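# Flip a face-down carton so its bar code faces up

## Task

One carton at the top of a stack has its bar code facing down. Flip it and set it back on top of a stack with the bar code facing up, turned the same way as the cartons beneath it and aligned with them. Release it so that it stays in place without the robot holding it, then open the gripper and move the arm away.

## Robot and tools

Robot: two arms, left_arm and right_arm, each ending in a two-finger parallel gripper. Bases in the scene frame: left_arm at (-0.029, +0.335, 0) with quat_wxyz (+0.997, 0, 0, +0.071); right_arm at (+0.025, -0.293, 0) with quat_wxyz (+0.997, 0, 0, +0.080). Joint ranges in rad, base to gripper: waist -2.618 to 3.054, shoulder 0.000 to 3.142, elbow 0.000 to 3.142, wrist pitch -1.571 to 1.571, wrist yaw -1.571 to 1.571, wrist roll -2.094 to 2.094. Elbows never fully straighten.

Frame: a single scene frame is used for everything. Its origin sits on the table surface midway between the arms. +z is up, +x points out across the table, and left_arm is on the +y side. The arm names do not refer to left or right in the pictures.

Gripper: the fingers extend along the gripper's own +z axis and close along its y axis. end_effector_position is the point between the pads, roughly 1 cm short of the fingertips. A wrist camera mount (no images) adds bulk near the gripper.

The row: every command is one row of 16 plain numbers: left_arm x, y, z, qw, qx, qy, qz, opening, then right_arm x, y, z, qw, qx, qy, qz, opening. Both arms are always included. x, y, z is an absolute target position for that gripper's end_effector_position, in metres, in the scene frame; qw, qx, qy, qz is an absolute target orientation (w first), also in the scene frame. So each row holds two absolute poses plus two openings. Opening runs from -1 (closed) to +1 (fully open, 0.094 m); it is a finger setpoint on the grip_measured scale, not an offset.

execute_actions(actions): a list of actions, run in order. Each action is a list of up to 15 rows; each row lasts one control step of 1/30 s, and if fewer than 15 rows are given the last one is repeated to fill the action. An empty list just returns state and images. A target more than 0.6 m from the gripper's current position along any of that gripper's axes gets the action refused for both arms; if the first action is refused or any action is malformed, nothing runs. At each step the target is clipped to within 70 mm and 16 degrees of the measured pose, so a distant target needs several actions; after an action the arm stops at its last clipped pose. Position wins over orientation when both cannot be met. To hold orientation, repeat the same quaternion every row rather than copying the reported one, which drifts.

move(target, speed, blocking): target is one 16-number row as above. Both grippers travel straight toward their poses and arrive together, over 0.5 to 10 s (cut off at 10 s). speed is the top path speed in m/s, 0.002 to 0.5, default 0.25; rotation is capped at twice that in rad/s. Paths ignore obstacles and the other arm, and grippers may lag, wander, or overshoot the speed near full reach. Faster contact means harder impact; aiming further past a contact presses harder. The opening is applied at the start. blocking=false returns after 0.5 s while motion continues; then only wait or stop are accepted until a result shows the move ended. The result adds a "move:" line with the ending (done, off_target, moving, held, fault), limits that acted (limits=paced: pose clipped; limits=held: steps blocked, then possibly a fast catch-up) and each gripper's distance to its pose.

wait(seconds): 0 to 10; the arms keep their last command; returns early if a running move ends. stop(): brakes a running move; needs stopping distance; fingers keep moving. zoom_image(camera, region): camera is cam_head_left or cam_head_right; region [x0, y0, x1, y1] in pixels, (0, 0) top-left, at most 504 by 504. read_manual(section): only "licences". finished_scene(scene): give the current scene's number; it ends the scene irreversibly after the robot holds the last command.

Results: the state line `left_arm: …` | `right_arm: …` gives each gripper's position and quaternion (reported hand position can be off, more at long reach). "Hand target" lines show the pose each controller is currently driving toward. grip_measured is the finger opening on the command scale; the last Joint positions value is the opening in metres; each gripper may read up to about 1 mm off. Joint torques follow the joint order and include offsets, friction and noise. Step readings list positions at some steps; HELD marks a step where an arm's command was held back. "pose unreachable" means the clearance check altered or blocked that arm. FAULT lines report arm stops; MOTOR HOT appears at 75 °C, at 90 °C the arm stops for 10 s, and at 100 °C it goes limp and drops.

Cameras: cam_head_left and cam_head_right, each 504x504, mounted high behind the table (around x -0.25, z 0.79) looking down and forward; calibration is given in OpenCV form and may be slightly off.

Practical notes: motions often finish a centimetre or more short, usually low. For this task each finger pad is limited to roughly 13 to 25 N, so the carton can slip; to hold, command an opening about 0.03 below grip_measured (smaller margin is gentler). For an arm that should stay still, resend its last reported full pose and intended opening each call. Occasional tugs on held parts or pushes on loose objects may happen. Avoid letting anything leave the table, dropping or slamming the carton, pressing hard into objects, and any contact between the two arms. When finished, open the gripper and withdraw so the carton rests on its own.

Each tool is called after "Emit:" as name(argument=value, ...), one argument or row to a line, values as JSON.

## Session

Emit:
execute_actions(
  actions=[],
)

Scene clock: 0.00 s.
left_arm: end_effector_position=(+0.4578, +0.1975, +0.3428) grip_measured=+1.000 end_effector_quat_wxyz=(+0.184, -0.315, +0.687, -0.629) | right_arm: end_effector_position=(+0.1477, +0.1131, +0.3008) grip_measured=+1.000 end_effector_quat_wxyz=(+0.280, +0.177, +0.877, +0.347)
Joint positions: left_arm=[-0.157  1.687  1.455  0.021  0.83  -1.558  0.094] | right_arm=[ 1.365  1.605  1.679 -0.917  0.632  1.675  0.094]
Joint velocities: left_arm=[-0.012 -0.002  0.007 -0.007  0.051 -0.037  0.   ] | right_arm=[-0.002 -0.012 -0.017 -0.022 -0.037 -0.037  0.   ]
Joint torques (N m, as the arm reports them, + toward a larger angle): no reading
Motor temperatures (°C, as the motors report them): left_arm=[29 27 26 29 26 28] | right_arm=[28 27 29 26 29 27]
Hand target (left_arm): +0.455, +0.197, +0.354; +0.194, -0.304, +0.685, -0.633
Hand target (right_arm): +0.149, +0.110, +0.304; +0.286, +0.176, +0.877, +0.344

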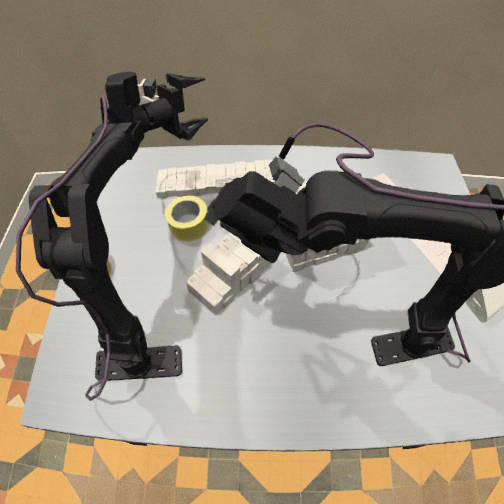

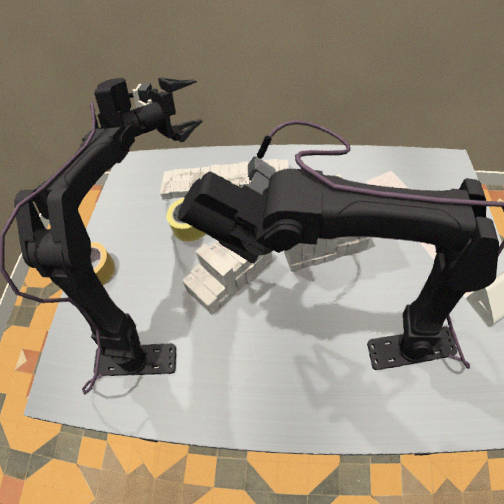

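Emit:
zoom_image(
  camera="cam_head_left",
  region=[140, 140, 400, 330],
)

Emit:
zoom_image(
  camera="cam_head_right",
  region=[140, 140, 400, 330],
)

Region (140, 140, 400, 330) of cam_head_left's 504x504 image, scaled by 1.938, with more detail than that image has; it fills the top 368 rows of this view, and the rest is white.

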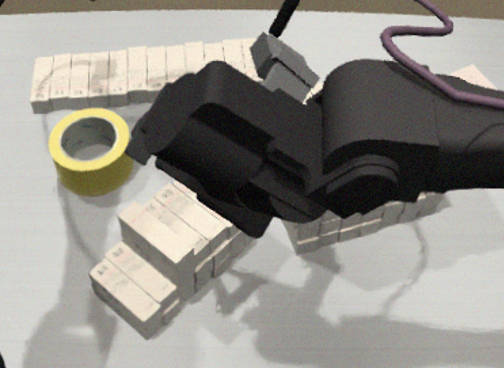

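Region (140, 140, 400, 330) of cam_head_right's 504x504 image, scaled by 1.938, with more detail than that image has; it fills the top 368 rows of this view, and the rest is white.

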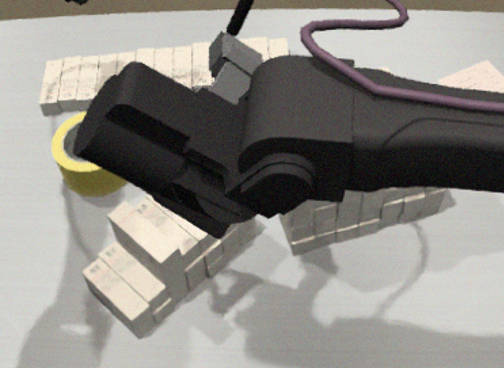

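Emit:
move(
  target=[0.22, 0.47, 0.25, 0.252, -0.225, 0.939, 0.060, 1, 0.22, -0.48, 0.27, 0.240, 0.362, 0.896, -0.097, 1],
  speed=0.4,
)

Scene clock: 52.30 s.
left_arm: end_effector_position=(+0.2235, +0.4632, +0.2428) grip_measured=+1.000 end_effector_quat_wxyz=(+0.233, -0.223, +0.946, +0.046) | right_arm: end_effector_position=(+0.2213, -0.4809, +0.2582) grip_measured=+1.000 end_effector_quat_wxyz=(+0.233, +0.356, +0.897, -0.115)
Joint positions: left_arm=[ 0.338  1.244  1.389 -1.237  0.025  0.011  0.094] | right_arm=[-0.891  1.185  1.396 -1.257  0.052  0.01   0.094]
Joint velocities: left_arm=[ 0.002 -0.012  0.012  0.022 -0.095  0.022  0.   ] | right_arm=[ 0.012 -0.007 -0.012  0.037 -0.022 -0.037  0.   ]
Joint torques (N m, as the arm reports them, + toward a larger angle): left_arm=[ 1.08 -4.09  5.78  1.48 -0.12  0.1 ] | right_arm=[-0.8  -2.33 10.49  1.08 -0.03 -0.07]
Motor temperatures (°C, as the motors report them): left_arm=[29 31 29 34 26 28] | right_arm=[29 29 32 29 29 27]
Hand target (left_arm): +0.222, +0.468, +0.249; +0.248, -0.225, +0.940, +0.057
Hand target (right_arm): +0.224, -0.486, +0.269; +0.249, +0.356, +0.893, -0.119
Off the commanded pose (left_arm): 0.011 m, 3 deg.
Off the commanded pose (right_arm): 0.012 m, 2 deg.
move: off_target (left_arm, right_arm)

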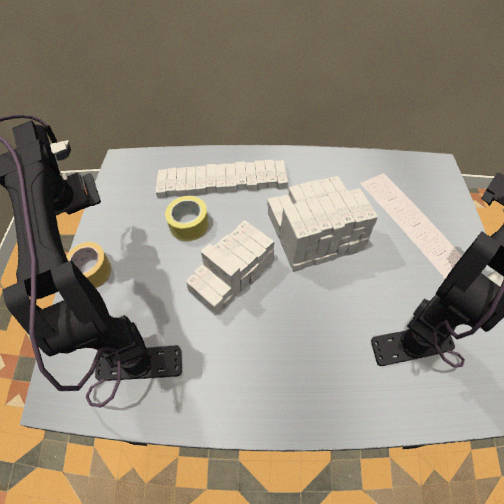

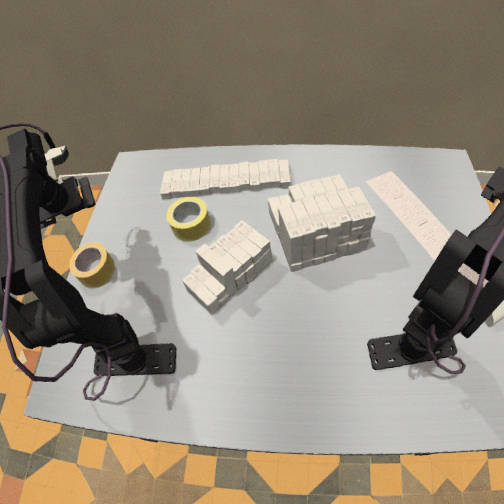

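Emit:
zoom_image(
  camera="cam_head_left",
  region=[255, 165, 385, 280],
)

Emit:
zoom_image(
  camera="cam_head_left",
  region=[180, 210, 285, 315],
)

Emit:
zoom_image(
  camera="cam_head_left",
  region=[150, 150, 295, 205],
)

Emit:
zoom_image(
  camera="cam_head_right",
  region=[255, 165, 385, 280],
)

Emit:
zoom_image(
  camera="cam_head_right",
  region=[175, 210, 280, 315],
)

Region (255, 165, 385, 280) of cam_head_left's 504x504 image, scaled by 3.877, with more detail than that image has; it fills the top 446 rows of this view, and the rest is white.

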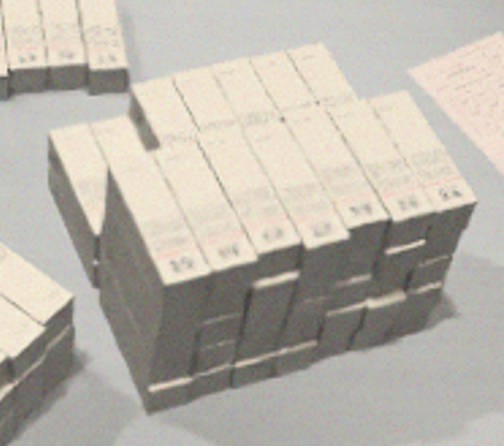

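Region (180, 210, 285, 315) of cam_head_left's 504x504 image, scaled by 4.800, with more detail than that image has.

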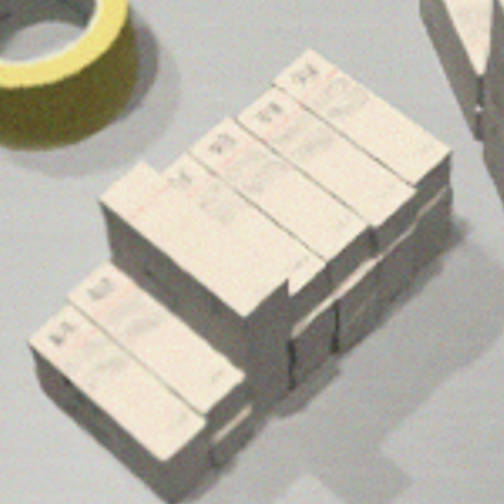

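Region (150, 150, 295, 205) of cam_head_left's 504x504 image, scaled by 3.476, with more detail than that image has; it fills the top 191 rows of this view, and the rest is white.

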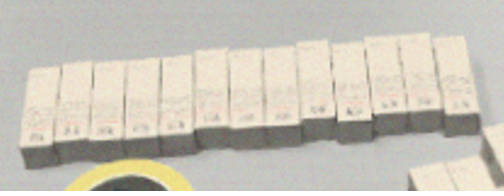

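Region (255, 165, 385, 280) of cam_head_right's 504x504 image, scaled by 3.877, with more detail than that image has; it fills the top 446 rows of this view, and the rest is white.

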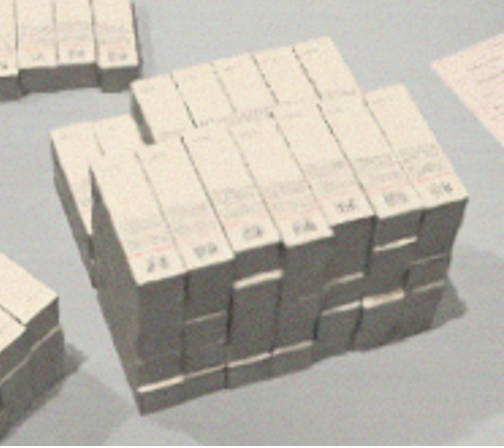

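Region (175, 210, 280, 315) of cam_head_right's 504x504 image, scaled by 4.800, with more detail than that image has.

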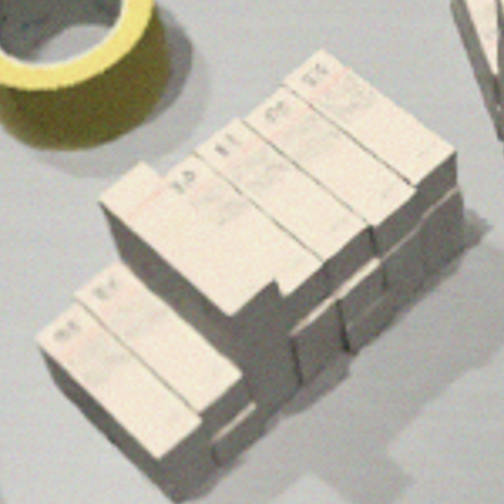

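Emit:
zoom_image(
  camera="cam_head_left",
  region=[195, 235, 255, 295],
)

Emit:
zoom_image(
  camera="cam_head_right",
  region=[190, 235, 250, 295],
)

Region (195, 235, 255, 295) of cam_head_left's 504x504 image, scaled by 8.400, with more detail than that image has.

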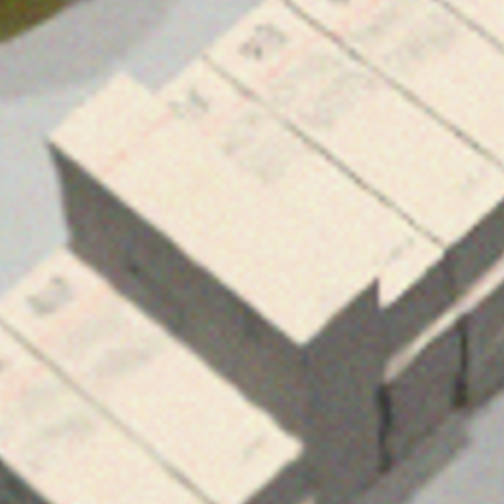

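Region (190, 235, 250, 295) of cam_head_right's 504x504 image, scaled by 8.400, with more detail than that image has.

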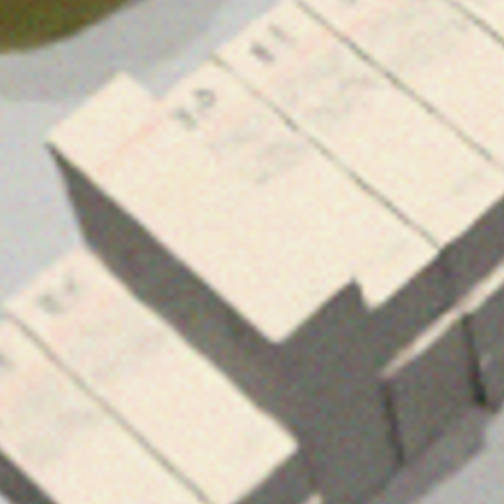

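Emit:
zoom_image(
  camera="cam_head_left",
  region=[180, 260, 250, 330],
)

Emit:
zoom_image(
  camera="cam_head_right",
  region=[175, 260, 245, 330],
)

Emit:
zoom_image(
  camera="cam_head_left",
  region=[225, 215, 295, 285],
)

Region (180, 260, 250, 330) of cam_head_left's 504x504 image, scaled by 7.200, with more detail than that image has.

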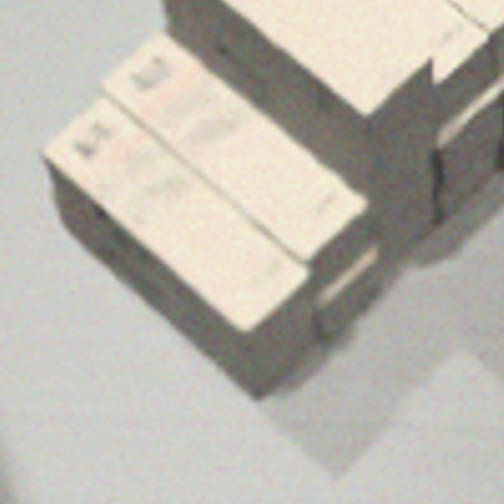

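Region (175, 260, 245, 330) of cam_head_right's 504x504 image, scaled by 7.200, with more detail than that image has.

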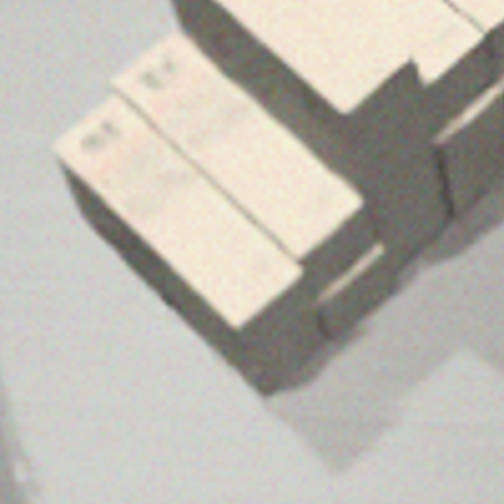

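Region (225, 215, 295, 285) of cam_head_left's 504x504 image, scaled by 7.200, with more detail than that image has.

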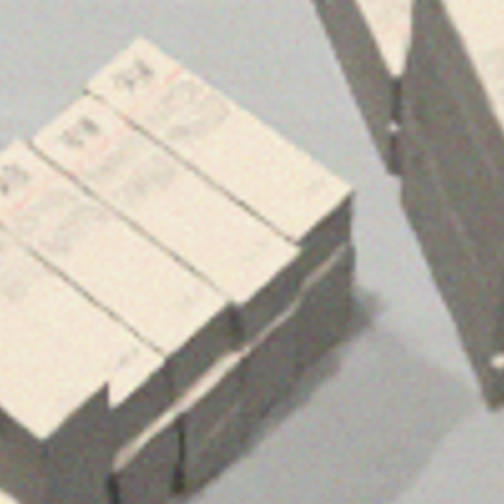

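Emit:
zoom_image(
  camera="cam_head_right",
  region=[262, 190, 342, 280],
)

Emit:
zoom_image(
  camera="cam_head_right",
  region=[215, 250, 275, 310],
)

Region (262, 190, 342, 280) of cam_head_right's 504x504 image, scaled by 5.600, with more detail than that image has.

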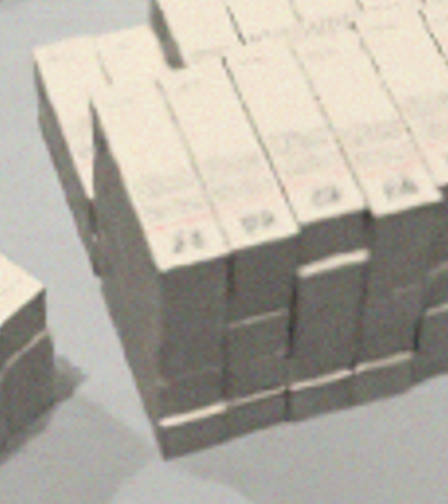

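Region (215, 250, 275, 310) of cam_head_right's 504x504 image, scaled by 8.400, with more detail than that image has.

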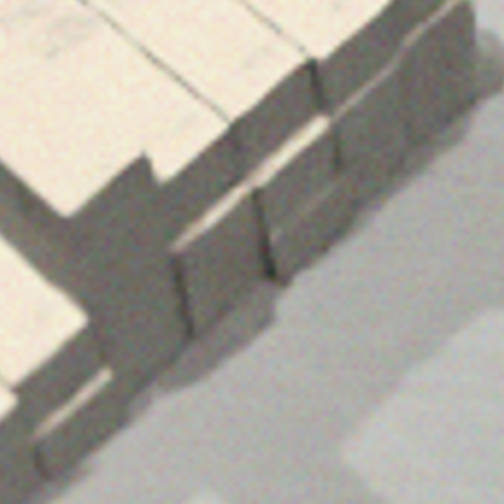

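Emit:
move(
  target=[0.319, 0.428, 0.32, 0.561, -0.561, 0.4305, -0.4305, 0.5, 0.182, 0.150, 0.165, 0.1973, -0.4010, 0.8902, 0.0889, 0.3],
  speed=0.4,
)

Scene clock: 175.37 s.
left_arm: end_effector_position=(+0.3168, +0.4300, +0.3205) grip_measured=+0.501 end_effector_quat_wxyz=(+0.562, -0.561, +0.437, -0.423) | right_arm: end_effector_position=(+0.1802, +0.1538, +0.1587) grip_measured=+0.302 end_effector_quat_wxyz=(+0.207, -0.393, +0.890, +0.103)
Joint positions: left_arm=[ 0.122  0.911  0.654  0.246  0.    -1.555  0.071] | right_arm=[ 1.144  1.952  1.784 -0.972  0.187  0.43   0.061]
Joint velocities: left_arm=[-0.022 -0.007 -0.012  0.007  0.051 -0.037  0.   ] | right_arm=[ 0.007 -0.007  0.002 -0.007 -0.007  0.007  0.001]
Joint torques (N m, as the arm reports them, + toward a larger angle): left_arm=[-1.05 -0.86  7.11  2.24 -0.18 -0.02] | right_arm=[  0.39 -10.64  11.34   0.75   0.12   0.  ]
Motor temperatures (°C, as the motors report them): left_arm=[29 29 29 36 26 28] | right_arm=[29 28 35 32 29 27]
Hand target (left_arm): +0.319, +0.428, +0.320; +0.564, -0.559, +0.435, -0.425
Hand target (right_arm): +0.178, +0.158, +0.165; +0.210, -0.398, +0.887, +0.107
Off the commanded pose (left_arm): 0.003 m, 1 deg.
Off the commanded pose (right_arm): 0.008 m, 2 deg.
move: done

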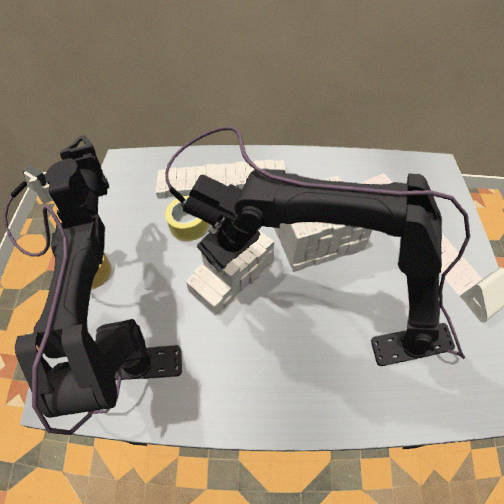

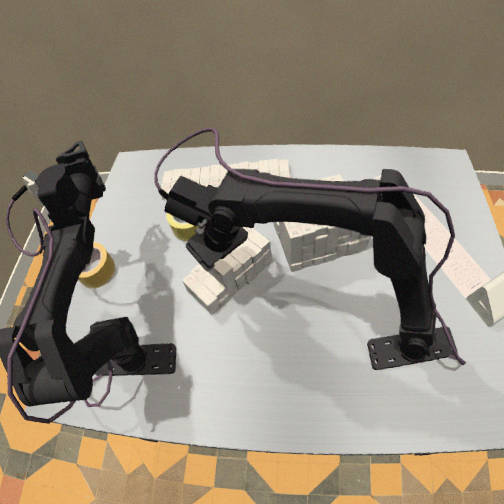

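Emit:
zoom_image(
  camera="cam_head_left",
  region=[170, 200, 290, 320],
)

Emit:
zoom_image(
  camera="cam_head_right",
  region=[160, 200, 280, 320],
)

Region (170, 200, 290, 320) of cam_head_left's 504x504 image, scaled by 4.200, with more detail than that image has.

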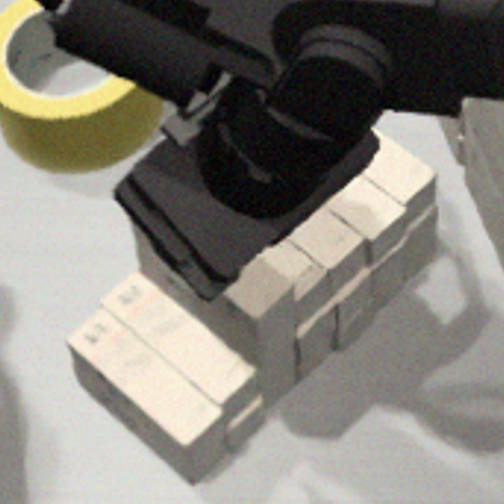

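Region (160, 200, 280, 320) of cam_head_right's 504x504 image, scaled by 4.200, with more detail than that image has.

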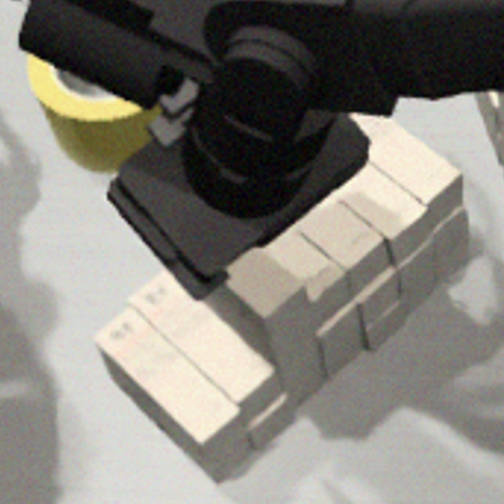

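Emit:
move(
  target=[0.319, 0.428, 0.32, 0.561, -0.561, 0.4305, -0.4305, 0.5, 0.181, 0.148, 0.105, 0.1973, -0.4010, 0.8902, 0.0889, 0.3],
  speed=0.12,
)

Scene clock: 223.07 s.
left_arm: end_effector_position=(+0.3168, +0.4302, +0.3217) grip_measured=+0.501 end_effector_quat_wxyz=(+0.560, -0.563, +0.431, -0.428) | right_arm: end_effector_position=(+0.1792, +0.1507, +0.1165) grip_measured=+0.302 end_effector_quat_wxyz=(+0.203, -0.400, +0.889, +0.097)
Joint positions: left_arm=[ 0.122  0.911  0.654  0.251 -0.001 -1.571  0.071] | right_arm=[ 1.144  1.952  1.622 -0.823  0.186  0.419  0.061]
Joint velocities: left_arm=[-0.017 -0.002 -0.022 -0.007 -0.007 -0.051 -0.   ] | right_arm=[-0.012 -0.007 -0.007 -0.051 -0.022 -0.051  0.   ]
Joint torques (N m, as the arm reports them, + toward a larger angle): left_arm=[-1.05 -0.86  6.86  2.28 -0.14 -0.03] | right_arm=[ -0.35 -10.13   7.13   0.88   0.13  -0.01]
Motor temperatures (°C, as the motors report them): left_arm=[29 28 29 41 26 28] | right_arm=[29 32 36 31 29 27]
Hand target (left_arm): +0.319, +0.428, +0.320; +0.561, -0.561, +0.431, -0.430
Hand target (right_arm): +0.181, +0.148, +0.105; +0.197, -0.401, +0.890, +0.089
Off the commanded pose (left_arm): 0.004 m, 0 deg.
Off the commanded pose (right_arm): 0.012 m, 1 deg.
move: off_target (right_arm)

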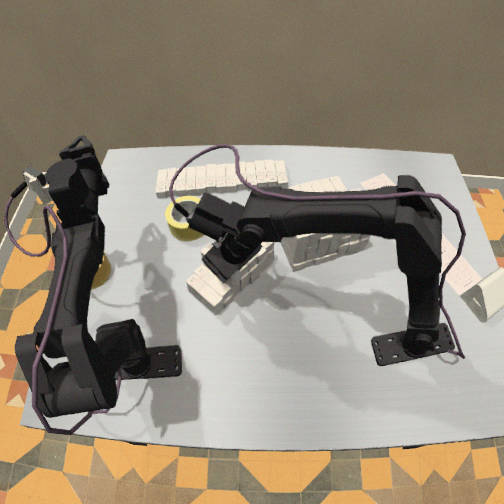

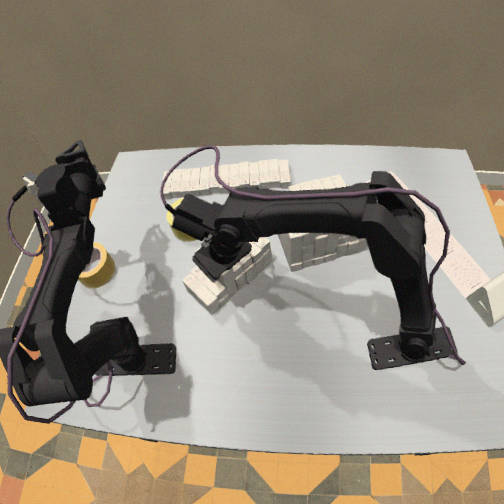

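Emit:
zoom_image(
  camera="cam_head_left",
  region=[170, 200, 290, 320],
)

Emit:
zoom_image(
  camera="cam_head_right",
  region=[160, 200, 280, 320],
)

Region (170, 200, 290, 320) of cam_head_left's 504x504 image, scaled by 4.200, with more detail than that image has.

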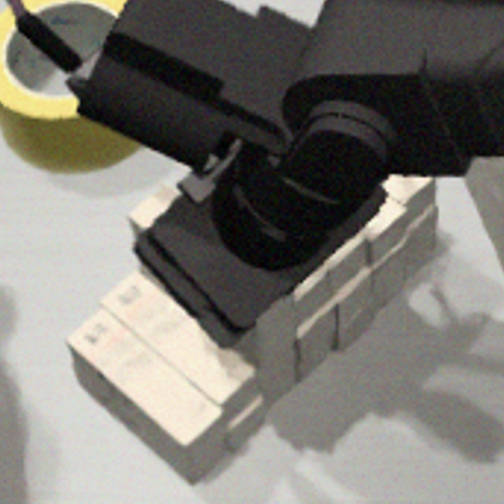

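Region (160, 200, 280, 320) of cam_head_right's 504x504 image, scaled by 4.200, with more detail than that image has.

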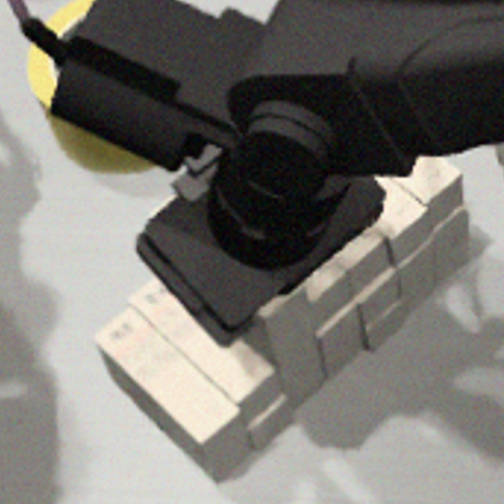

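Emit:
execute_actions(
  actions=[
    [[0.319,0.428,0.32,0.561,-0.561,0.4305,-0.4305,0.5,0.181,0.148,0.103,0.1973,-0.4010,0.8902,0.0889,0.3],[0.319,0.428,0.32,0.561,-0.561,0.4305,-0.4305,0.5,0.181,0.148,0.101,0.1973,-0.4010,0.8902,0.0889,0.3],[0.319,0.428,0.32,0.561,-0.561,0.4305,-0.4305,0.5,0.181,0.148,0.099,0.1973,-0.4010,0.8902,0.0889,0.3],[0.319,0.428,0.32,0.561,-0.561,0.4305,-0.4305,0.5,0.181,0.148,0.097,0.1973,-0.4010,0.8902,0.0889,0.3],[0.319,0.428,0.32,0.561,-0.561,0.4305,-0.4305,0.5,0.181,0.148,0.095,0.1973,-0.4010,0.8902,0.0889,0.3],[0.319,0.428,0.32,0.561,-0.561,0.4305,-0.4305,0.5,0.181,0.148,0.093,0.1973,-0.4010,0.8902,0.0889,0.3],[0.319,0.428,0.32,0.561,-0.561,0.4305,-0.4305,0.5,0.181,0.148,0.091,0.1973,-0.4010,0.8902,0.0889,0.3],[0.319,0.428,0.32,0.561,-0.561,0.4305,-0.4305,0.5,0.181,0.148,0.090,0.1973,-0.4010,0.8902,0.0889,0.3]],
  ],
)

Scene clock: 239.47 s.
left_arm: end_effector_position=(+0.3168, +0.4302, +0.3219) grip_measured=+0.501 end_effector_quat_wxyz=(+0.560, -0.563, +0.431, -0.428) | right_arm: end_effector_position=(+0.1802, +0.1526, +0.1070) grip_measured=+0.302 end_effector_quat_wxyz=(+0.209, -0.399, +0.887, +0.101)
Joint positions: left_arm=[ 0.122  0.911  0.654  0.252 -0.001 -1.571  0.071] | right_arm=[ 1.144  1.954  1.58  -0.766  0.189  0.417  0.061]
Joint velocities: left_arm=[ 0.007  0.012 -0.012 -0.022  0.066 -0.037  0.001] | right_arm=[-0.012 -0.007 -0.022  0.007 -0.022 -0.007 -0.001]
Joint torques (N m, as the arm reports them, + toward a larger angle): left_arm=[-1.02 -0.85  6.87  2.28 -0.13  0.01] | right_arm=[-0.35 -9.51  6.06  0.9   0.07  0.02]
Motor temperatures (°C, as the motors report them): left_arm=[29 28 29 42 26 28] | right_arm=[29 33 34 31 29 27]
Hand target (left_arm): +0.319, +0.428, +0.320; +0.561, -0.561, +0.431, -0.430
Hand target (right_arm): +0.181, +0.148, +0.090; +0.197, -0.401, +0.890, +0.089
Off the commanded pose (left_arm): 0.004 m, 0 deg.
Off the commanded pose (right_arm): 0.018 m, 2 deg.
Step readings (end_effector_position):
0: left_arm (+0.3168, +0.4302, +0.3218) | right_arm (+0.1793, +0.1510, +0.1166)
1: left_arm (+0.3168, +0.4302, +0.3218) | right_arm (+0.1793, +0.1512, +0.1167)
2: left_arm (+0.3168, +0.4302, +0.3218) | right_arm (+0.1794, +0.1516, +0.1169)
4: left_arm (+0.3168, +0.4302, +0.3218) | right_arm (+0.1796, +0.1524, +0.1155)
8: left_arm (+0.3168, +0.4302, +0.3218) | right_arm (+0.1789, +0.1497, +0.1072)
15: end_effector_position above

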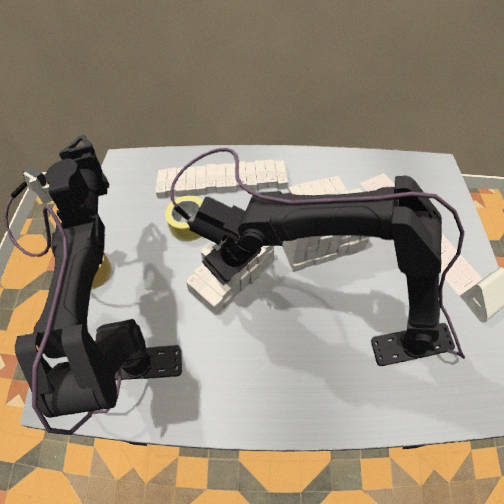

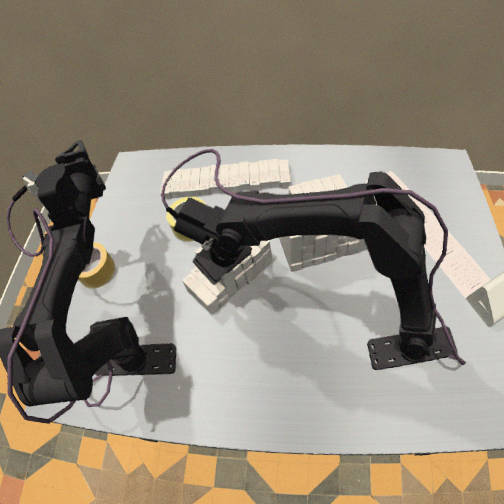

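Emit:
execute_actions(
  actions=[
    [[0.319,0.428,0.32,0.561,-0.561,0.4305,-0.4305,0.5,0.181,0.148,0.098,0.1973,-0.4010,0.8902,0.0889,0.3],[0.319,0.428,0.32,0.561,-0.561,0.4305,-0.4305,0.5,0.181,0.148,0.104,0.1973,-0.4010,0.8902,0.0889,0.3],[0.319,0.428,0.32,0.561,-0.561,0.4305,-0.4305,0.5,0.181,0.148,0.109,0.1973,-0.4010,0.8902,0.0889,0.3],[0.319,0.428,0.32,0.561,-0.561,0.4305,-0.4305,0.5,0.181,0.148,0.112,0.1973,-0.4010,0.8902,0.0889,0.3],[0.319,0.428,0.32,0.561,-0.561,0.4305,-0.4305,0.5,0.181,0.148,0.114,0.1973,-0.4010,0.8902,0.0889,0.3],[0.319,0.428,0.32,0.561,-0.561,0.4305,-0.4305,0.5,0.181,0.148,0.114,0.1973,-0.4010,0.8902,0.0889,0.3],[0.319,0.428,0.32,0.561,-0.561,0.4305,-0.4305,0.5,0.181,0.148,0.114,0.1973,-0.4010,0.8902,0.0889,0.3],[0.319,0.428,0.32,0.561,-0.561,0.4305,-0.4305,0.5,0.181,0.148,0.114,0.1973,-0.4010,0.8902,0.0889,0.25],[0.319,0.428,0.32,0.561,-0.561,0.4305,-0.4305,0.5,0.181,0.148,0.114,0.1973,-0.4010,0.8902,0.0889,0.2],[0.319,0.428,0.32,0.561,-0.561,0.4305,-0.4305,0.5,0.181,0.148,0.114,0.1973,-0.4010,0.8902,0.0889,0.14],[0.319,0.428,0.32,0.561,-0.561,0.4305,-0.4305,0.5,0.181,0.148,0.114,0.1973,-0.4010,0.8902,0.0889,0.08],[0.319,0.428,0.32,0.561,-0.561,0.4305,-0.4305,0.5,0.181,0.148,0.114,0.1973,-0.4010,0.8902,0.0889,0.02],[0.319,0.428,0.32,0.561,-0.561,0.4305,-0.4305,0.5,0.181,0.148,0.114,0.1973,-0.4010,0.8902,0.0889,-0.04],[0.319,0.428,0.32,0.561,-0.561,0.4305,-0.4305,0.5,0.181,0.148,0.114,0.1973,-0.4010,0.8902,0.0889,-0.10],[0.319,0.428,0.32,0.561,-0.561,0.4305,-0.4305,0.5,0.181,0.148,0.114,0.1973,-0.4010,0.8902,0.0889,-0.15]],
    [[0.319,0.428,0.32,0.561,-0.561,0.4305,-0.4305,0.5,0.181,0.148,0.114,0.1973,-0.4010,0.8902,0.0889,-0.2],[0.319,0.428,0.32,0.561,-0.561,0.4305,-0.4305,0.5,0.181,0.148,0.114,0.1973,-0.4010,0.8902,0.0889,-0.25],[0.319,0.428,0.32,0.561,-0.561,0.4305,-0.4305,0.5,0.181,0.148,0.114,0.1973,-0.4010,0.8902,0.0889,-0.29],[0.319,0.428,0.32,0.561,-0.561,0.4305,-0.4305,0.5,0.181,0.148,0.114,0.1973,-0.4010,0.8902,0.0889,-0.33],[0.319,0.428,0.32,0.561,-0.561,0.4305,-0.4305,0.5,0.181,0.148,0.114,0.1973,-0.4010,0.8902,0.0889,-0.36],[0.319,0.428,0.32,0.561,-0.561,0.4305,-0.4305,0.5,0.181,0.148,0.114,0.1973,-0.4010,0.8902,0.0889,-0.39],[0.319,0.428,0.32,0.561,-0.561,0.4305,-0.4305,0.5,0.181,0.148,0.114,0.1973,-0.4010,0.8902,0.0889,-0.42],[0.319,0.428,0.32,0.561,-0.561,0.4305,-0.4305,0.5,0.181,0.148,0.114,0.1973,-0.4010,0.8902,0.0889,-0.45],[0.319,0.428,0.32,0.561,-0.561,0.4305,-0.4305,0.5,0.181,0.148,0.114,0.1973,-0.4010,0.8902,0.0889,-0.48],[0.319,0.428,0.32,0.561,-0.561,0.4305,-0.4305,0.5,0.181,0.148,0.114,0.1973,-0.4010,0.8902,0.0889,-0.5],[0.319,0.428,0.32,0.561,-0.561,0.4305,-0.4305,0.5,0.181,0.148,0.114,0.1973,-0.4010,0.8902,0.0889,-0.52]],
  ],
)

Scene clock: 273.63 s.
left_arm: end_effector_position=(+0.3168, +0.4302, +0.3219) grip_measured=+0.501 end_effector_quat_wxyz=(+0.560, -0.563, +0.431, -0.428) | right_arm: end_effector_position=(+0.1772, +0.1442, +0.1078) grip_measured=-0.401 end_effector_quat_wxyz=(+0.194, -0.403, +0.890, +0.086)
Joint positions: left_arm=[ 0.122  0.911  0.654  0.252 -0.001 -1.571  0.071] | right_arm=[ 1.144  1.954  1.6   -0.828  0.186  0.417  0.028]
Joint velocities: left_arm=[-0.012 -0.012 -0.012  0.037 -0.051  0.007 -0.001] | right_arm=[-0.012 -0.007  0.007 -0.007 -0.095 -0.037 -0.001]
Joint torques (N m, as the arm reports them, + toward a larger angle): left_arm=[-1.1  -0.84  6.91  2.27 -0.14  0.  ] | right_arm=[ -0.42 -10.66  11.34   0.67   0.09   0.06]
Motor temperatures (°C, as the motors report them): left_arm=[29 28 30 43 26 28] | right_arm=[29 33 33 32 29 27]
Hand target (left_arm): +0.319, +0.428, +0.320; +0.561, -0.561, +0.431, -0.430
Hand target (right_arm): +0.181, +0.148, +0.114; +0.198, -0.401, +0.890, +0.089
Off the commanded pose (left_arm): 0.004 m, 0 deg.
Off the commanded pose (right_arm): 0.008 m, 1 deg.
Step readings (end_effector_position; steps 1 to 15: 1st action; 16 to 30: 2nd action):
0: left_arm (+0.3168, +0.4302, +0.3219) | right_arm (+0.1802, +0.1531, +0.1073)
1: left_arm (+0.3168, +0.4302, +0.3219) | right_arm (+0.1802, +0.1531, +0.1072)
2: left_arm (+0.3168, +0.4302, +0.3219) | right_arm (+0.1801, +0.1526, +0.1070)
4: left_arm (+0.3168, +0.4302, +0.3219) | right_arm (+0.1796, +0.1507, +0.1066)
8: left_arm (+0.3168, +0.4302, +0.3219) | right_arm (+0.1788, +0.1483, +0.1090)
15: left_arm (+0.3168, +0.4302, +0.3219) | right_arm (+0.1778, +0.1451, +0.1082)
16: left_arm (+0.3168, +0.4302, +0.3219) | right_arm (+0.1776, +0.1449, +0.1081)
17: left_arm (+0.3168, +0.4302, +0.3219) | right_arm (+0.1775, +0.1447, +0.1080)
19: left_arm (+0.3168, +0.4302, +0.3219) | right_arm (+0.1774, +0.1444, +0.1079)
23: left_arm (+0.3168, +0.4302, +0.3219) | right_arm (+0.1772, +0.1442, +0.1078)
30: end_effector_position above

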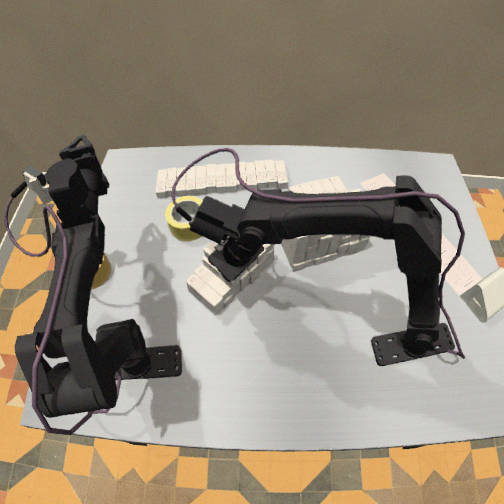

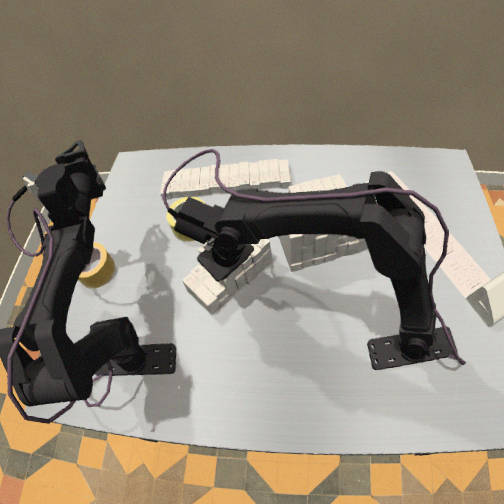

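Emit:
move(
  target=[0.319, 0.428, 0.32, 0.561, -0.561, 0.4305, -0.4305, 0.5, 0.179, 0.146, 0.155, 0.1973, -0.4010, 0.8902, 0.0889, -0.5],
  speed=0.15,
)

Emit:
move(
  target=[0.137, 0.125, 0.32, 0.1106, -0.1106, 0.6984, -0.6984, 0.5, 0.12, 0.03, 0.32, 0.0432, 0.0432, 0.7058, 0.7058, -0.5],
  speed=0.35,
)

Scene clock: 287.63 s.
left_arm: end_effector_position=(+0.3168, +0.4302, +0.3219) grip_measured=+0.501 end_effector_quat_wxyz=(+0.560, -0.563, +0.431, -0.428) | right_arm: end_effector_position=(+0.1765, +0.1418, +0.1428) grip_measured=-0.401 end_effector_quat_wxyz=(+0.189, -0.404, +0.891, +0.080)
Joint positions: left_arm=[ 0.122  0.911  0.654  0.252 -0.001 -1.571  0.071] | right_arm=[ 1.144  1.954  1.745 -0.991  0.185  0.417  0.028]
Joint velocities: left_arm=[ 0.002  0.012  0.007  0.022  0.007 -0.022 -0.002] | right_arm=[-0.007 -0.022 -0.002  0.007  0.081  0.037  0.001]
Joint torques (N m, as the arm reports them, + toward a larger angle): left_arm=[-1.08 -0.91  6.89  2.28 -0.14  0.  ] | right_arm=[ -0.29 -11.93  10.88   0.7    0.11   0.05]
Motor temperatures (°C, as the motors report them): left_arm=[29 28 30 43 26 28] | right_arm=[29 33 35 31 29 27]
Hand target (left_arm): +0.319, +0.428, +0.320; +0.561, -0.561, +0.431, -0.430
Hand target (right_arm): +0.179, +0.145, +0.155; +0.197, -0.401, +0.890, +0.089
Off the commanded pose (left_arm): 0.004 m, 0 deg.
Off the commanded pose (right_arm): 0.013 m, 1 deg.
move: off_target (right_arm)

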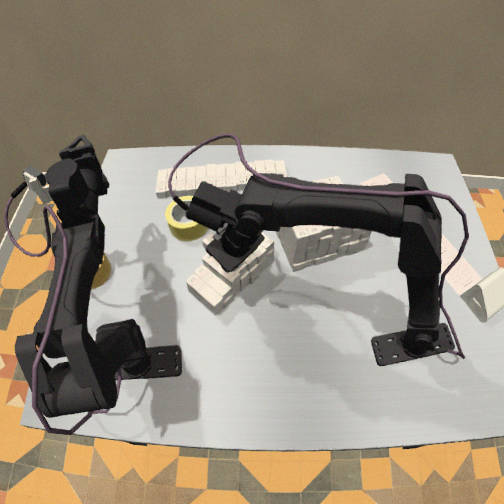

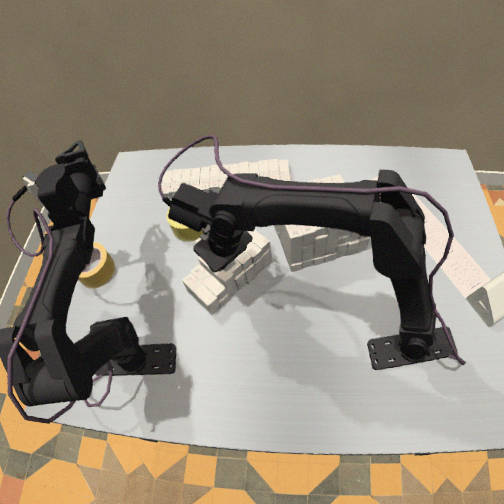

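Scene clock: 290.73 s.
left_arm: end_effector_position=(+0.1338, +0.1290, +0.3176) grip_measured=+0.501 end_effector_quat_wxyz=(+0.111, -0.112, +0.697, -0.700) | right_arm: end_effector_position=(+0.1243, +0.0283, +0.3200) grip_measured=-0.401 end_effector_quat_wxyz=(+0.036, +0.055, +0.714, +0.697)
Joint positions: left_arm=[-0.481  0.569  0.551  0.025  0.915 -1.578  0.071] | right_arm=[ 0.916  0.829  0.641  0.161 -0.367  1.587  0.028]
Joint velocities: left_arm=[ 0.012  0.027 -0.012  0.007 -0.037  0.007 -0.   ] | right_arm=[-0.007 -0.007 -0.007 -0.022  0.037 -0.037  0.   ]
Joint torques (N m, as the arm reports them, + toward a larger angle): left_arm=[-1.1   1.36  6.98  2.01 -0.15 -0.01] | right_arm=[ 0.81 -2.95  7.72  1.75  0.04 -0.01]
Motor temperatures (°C, as the motors report them): left_arm=[29 28 30 43 26 28] | right_arm=[29 33 35 32 29 27]
Hand target (left_arm): +0.135, +0.127, +0.319; +0.114, -0.107, +0.695, -0.702
Hand target (right_arm): +0.120, +0.025, +0.323; +0.039, +0.050, +0.706, +0.706
Off the commanded pose (left_arm): 0.006 m, 0 deg.
Off the commanded pose (right_arm): 0.005 m, 2 deg.
move: done

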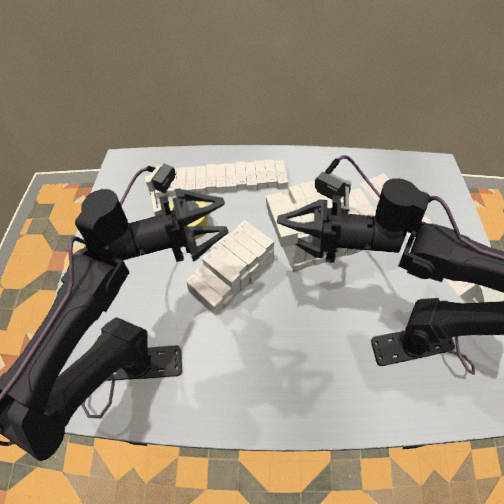

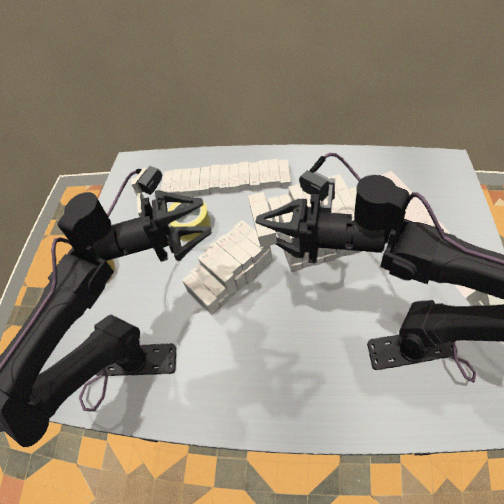

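Emit:
zoom_image(
  camera="cam_head_left",
  region=[180, 160, 350, 290],
)

Emit:
zoom_image(
  camera="cam_head_right",
  region=[165, 160, 335, 290],
)

Region (180, 160, 350, 290) of cam_head_left's 504x504 image, scaled by 2.965, with more detail than that image has; it fills the top 385 rows of this view, and the rest is white.

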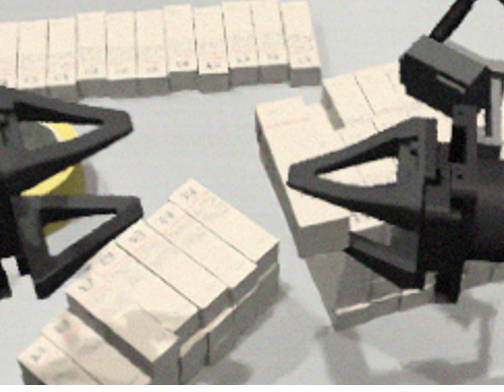

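Region (165, 160, 335, 290) of cam_head_right's 504x504 image, scaled by 2.965, with more detail than that image has; it fills the top 385 rows of this view, and the rest is white.

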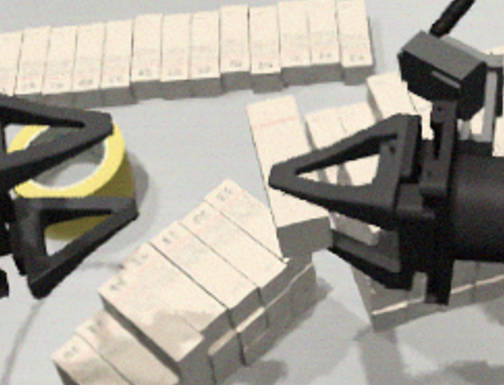

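Emit:
zoom_image(
  camera="cam_head_left",
  region=[250, 180, 330, 260],
)

Emit:
zoom_image(
  camera="cam_head_right",
  region=[230, 180, 310, 260],
)

Emit:
zoom_image(
  camera="cam_head_left",
  region=[160, 180, 240, 260],
)

Emit:
zoom_image(
  camera="cam_head_right",
  region=[145, 180, 225, 260],
)

Region (250, 180, 330, 260) of cam_head_left's 504x504 image, scaled by 6.300, with more detail than that image has.

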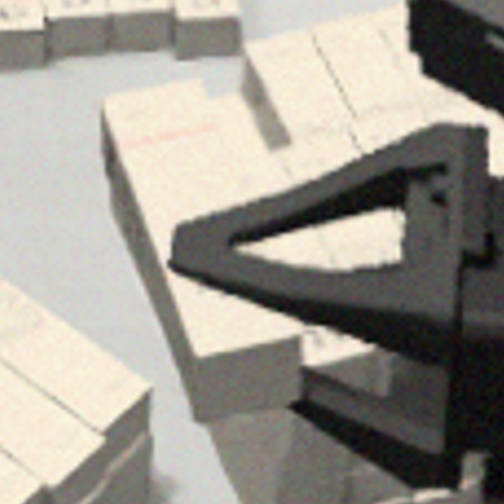

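Region (230, 180, 310, 260) of cam_head_right's 504x504 image, scaled by 6.300, with more detail than that image has.

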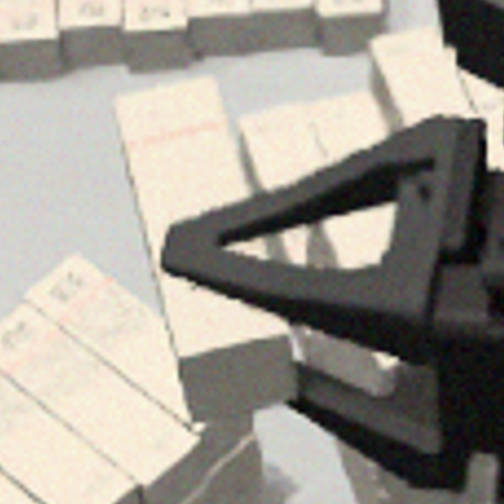

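Region (160, 180, 240, 260) of cam_head_left's 504x504 image, scaled by 6.300, with more detail than that image has.

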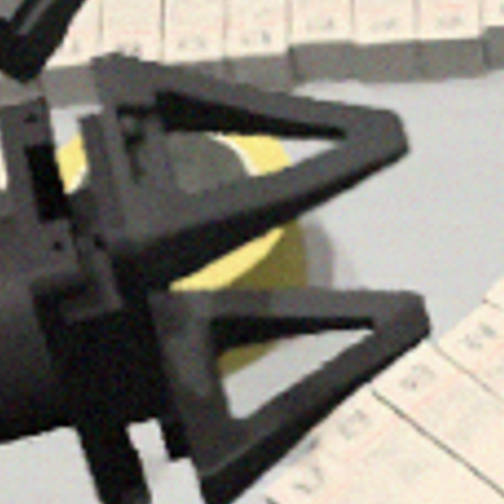

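Region (145, 180, 225, 260) of cam_head_right's 504x504 image, scaled by 6.300, with more detail than that image has.

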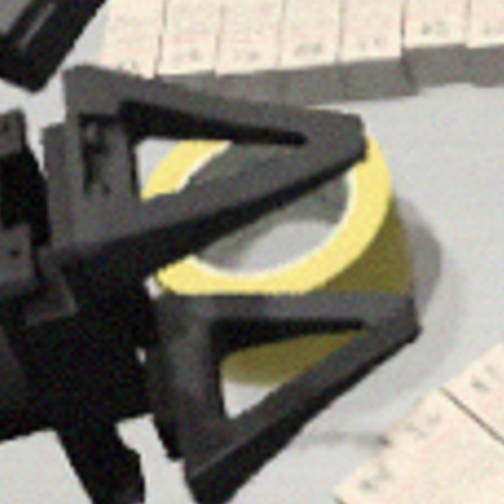

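Emit:
move(
  target=[0.167, 0.040, 0.305, 0.0984, -0.0984, 0.7002, -0.7002, 0.5, 0.12, 0.03, 0.32, 0.0432, 0.0432, 0.7058, 0.7058, -0.5],
  speed=0.15,
)

Emit:
zoom_image(
  camera="cam_head_left",
  region=[230, 165, 330, 265],
)

Emit:
zoom_image(
  camera="cam_head_right",
  region=[210, 165, 310, 265],
)

Scene clock: 357.37 s.
left_arm: end_effector_position=(+0.1679, +0.0462, +0.2872) grip_measured=+0.501 end_effector_quat_wxyz=(+0.087, -0.116, +0.712, -0.687) | right_arm: end_effector_position=(+0.1279, +0.0284, +0.3268) grip_measured=-0.401 end_effector_quat_wxyz=(+0.051, +0.058, +0.702, +0.708)
Joint positions: left_arm=[-0.826  0.961  0.575  0.336  0.598 -1.578  0.071] | right_arm=[ 0.924  0.829  0.634  0.204 -0.332  1.584  0.028]
Joint velocities: left_arm=[ 0.002 -0.037  0.007 -0.007  0.022  0.022  0.   ] | right_arm=[ 0.007  0.007 -0.007  0.037  0.051  0.007 -0.   ]
Joint torques (N m, as the arm reports them, + toward a larger angle): left_arm=[-1.47 -0.94 10.55  2.22 -0.11  0.06] | right_arm=[ 0.85 -1.15  7.72  1.67 -0.19 -0.09]
Motor temperatures (°C, as the motors report them): left_arm=[29 28 30 44 26 28] | right_arm=[29 30 34 39 29 27]
Hand target (left_arm): +0.167, +0.041, +0.306; +0.098, -0.099, +0.700, -0.701
Hand target (right_arm): +0.120, +0.030, +0.320; +0.043, +0.043, +0.706, +0.706
Off the commanded pose (left_arm): 0.019 m, 3 deg.
Off the commanded pose (right_arm): 0.011 m, 2 deg.
move: off_target (left_arm, right_arm)

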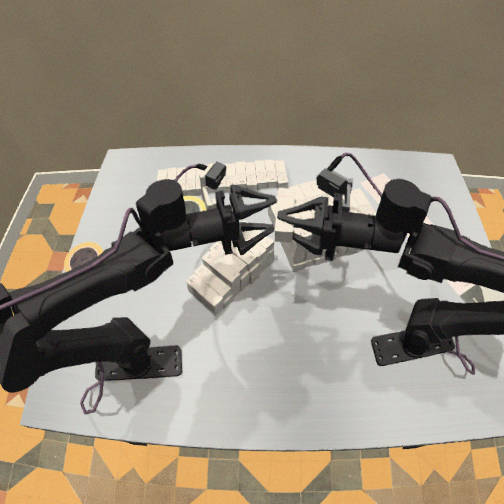

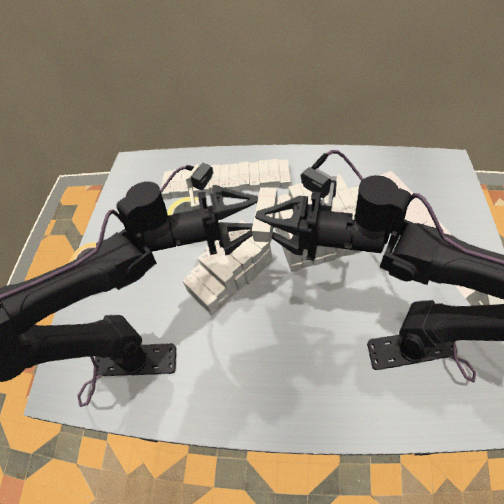

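Region (230, 165, 330, 265) of cam_head_left's 504x504 image, scaled by 5.040, with more detail than that image has.

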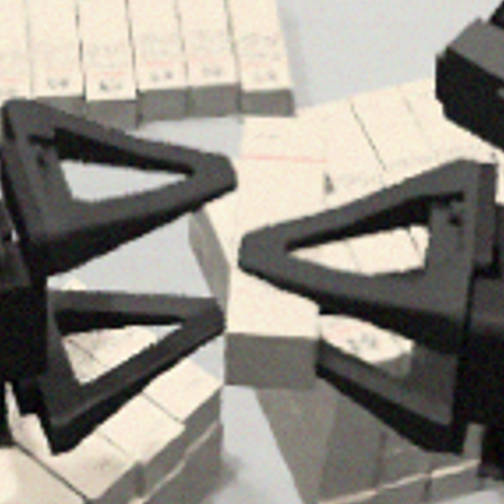

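Region (210, 165, 310, 265) of cam_head_right's 504x504 image, scaled by 5.040, with more detail than that image has.

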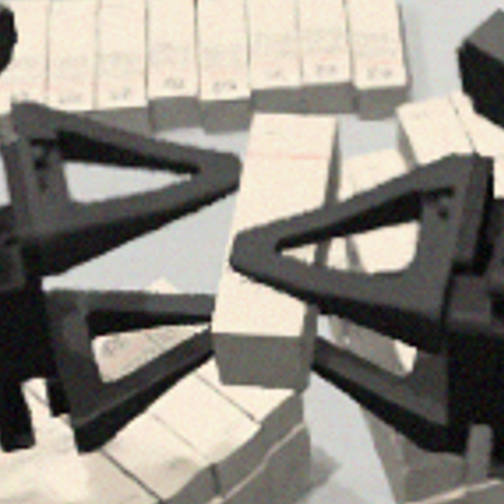

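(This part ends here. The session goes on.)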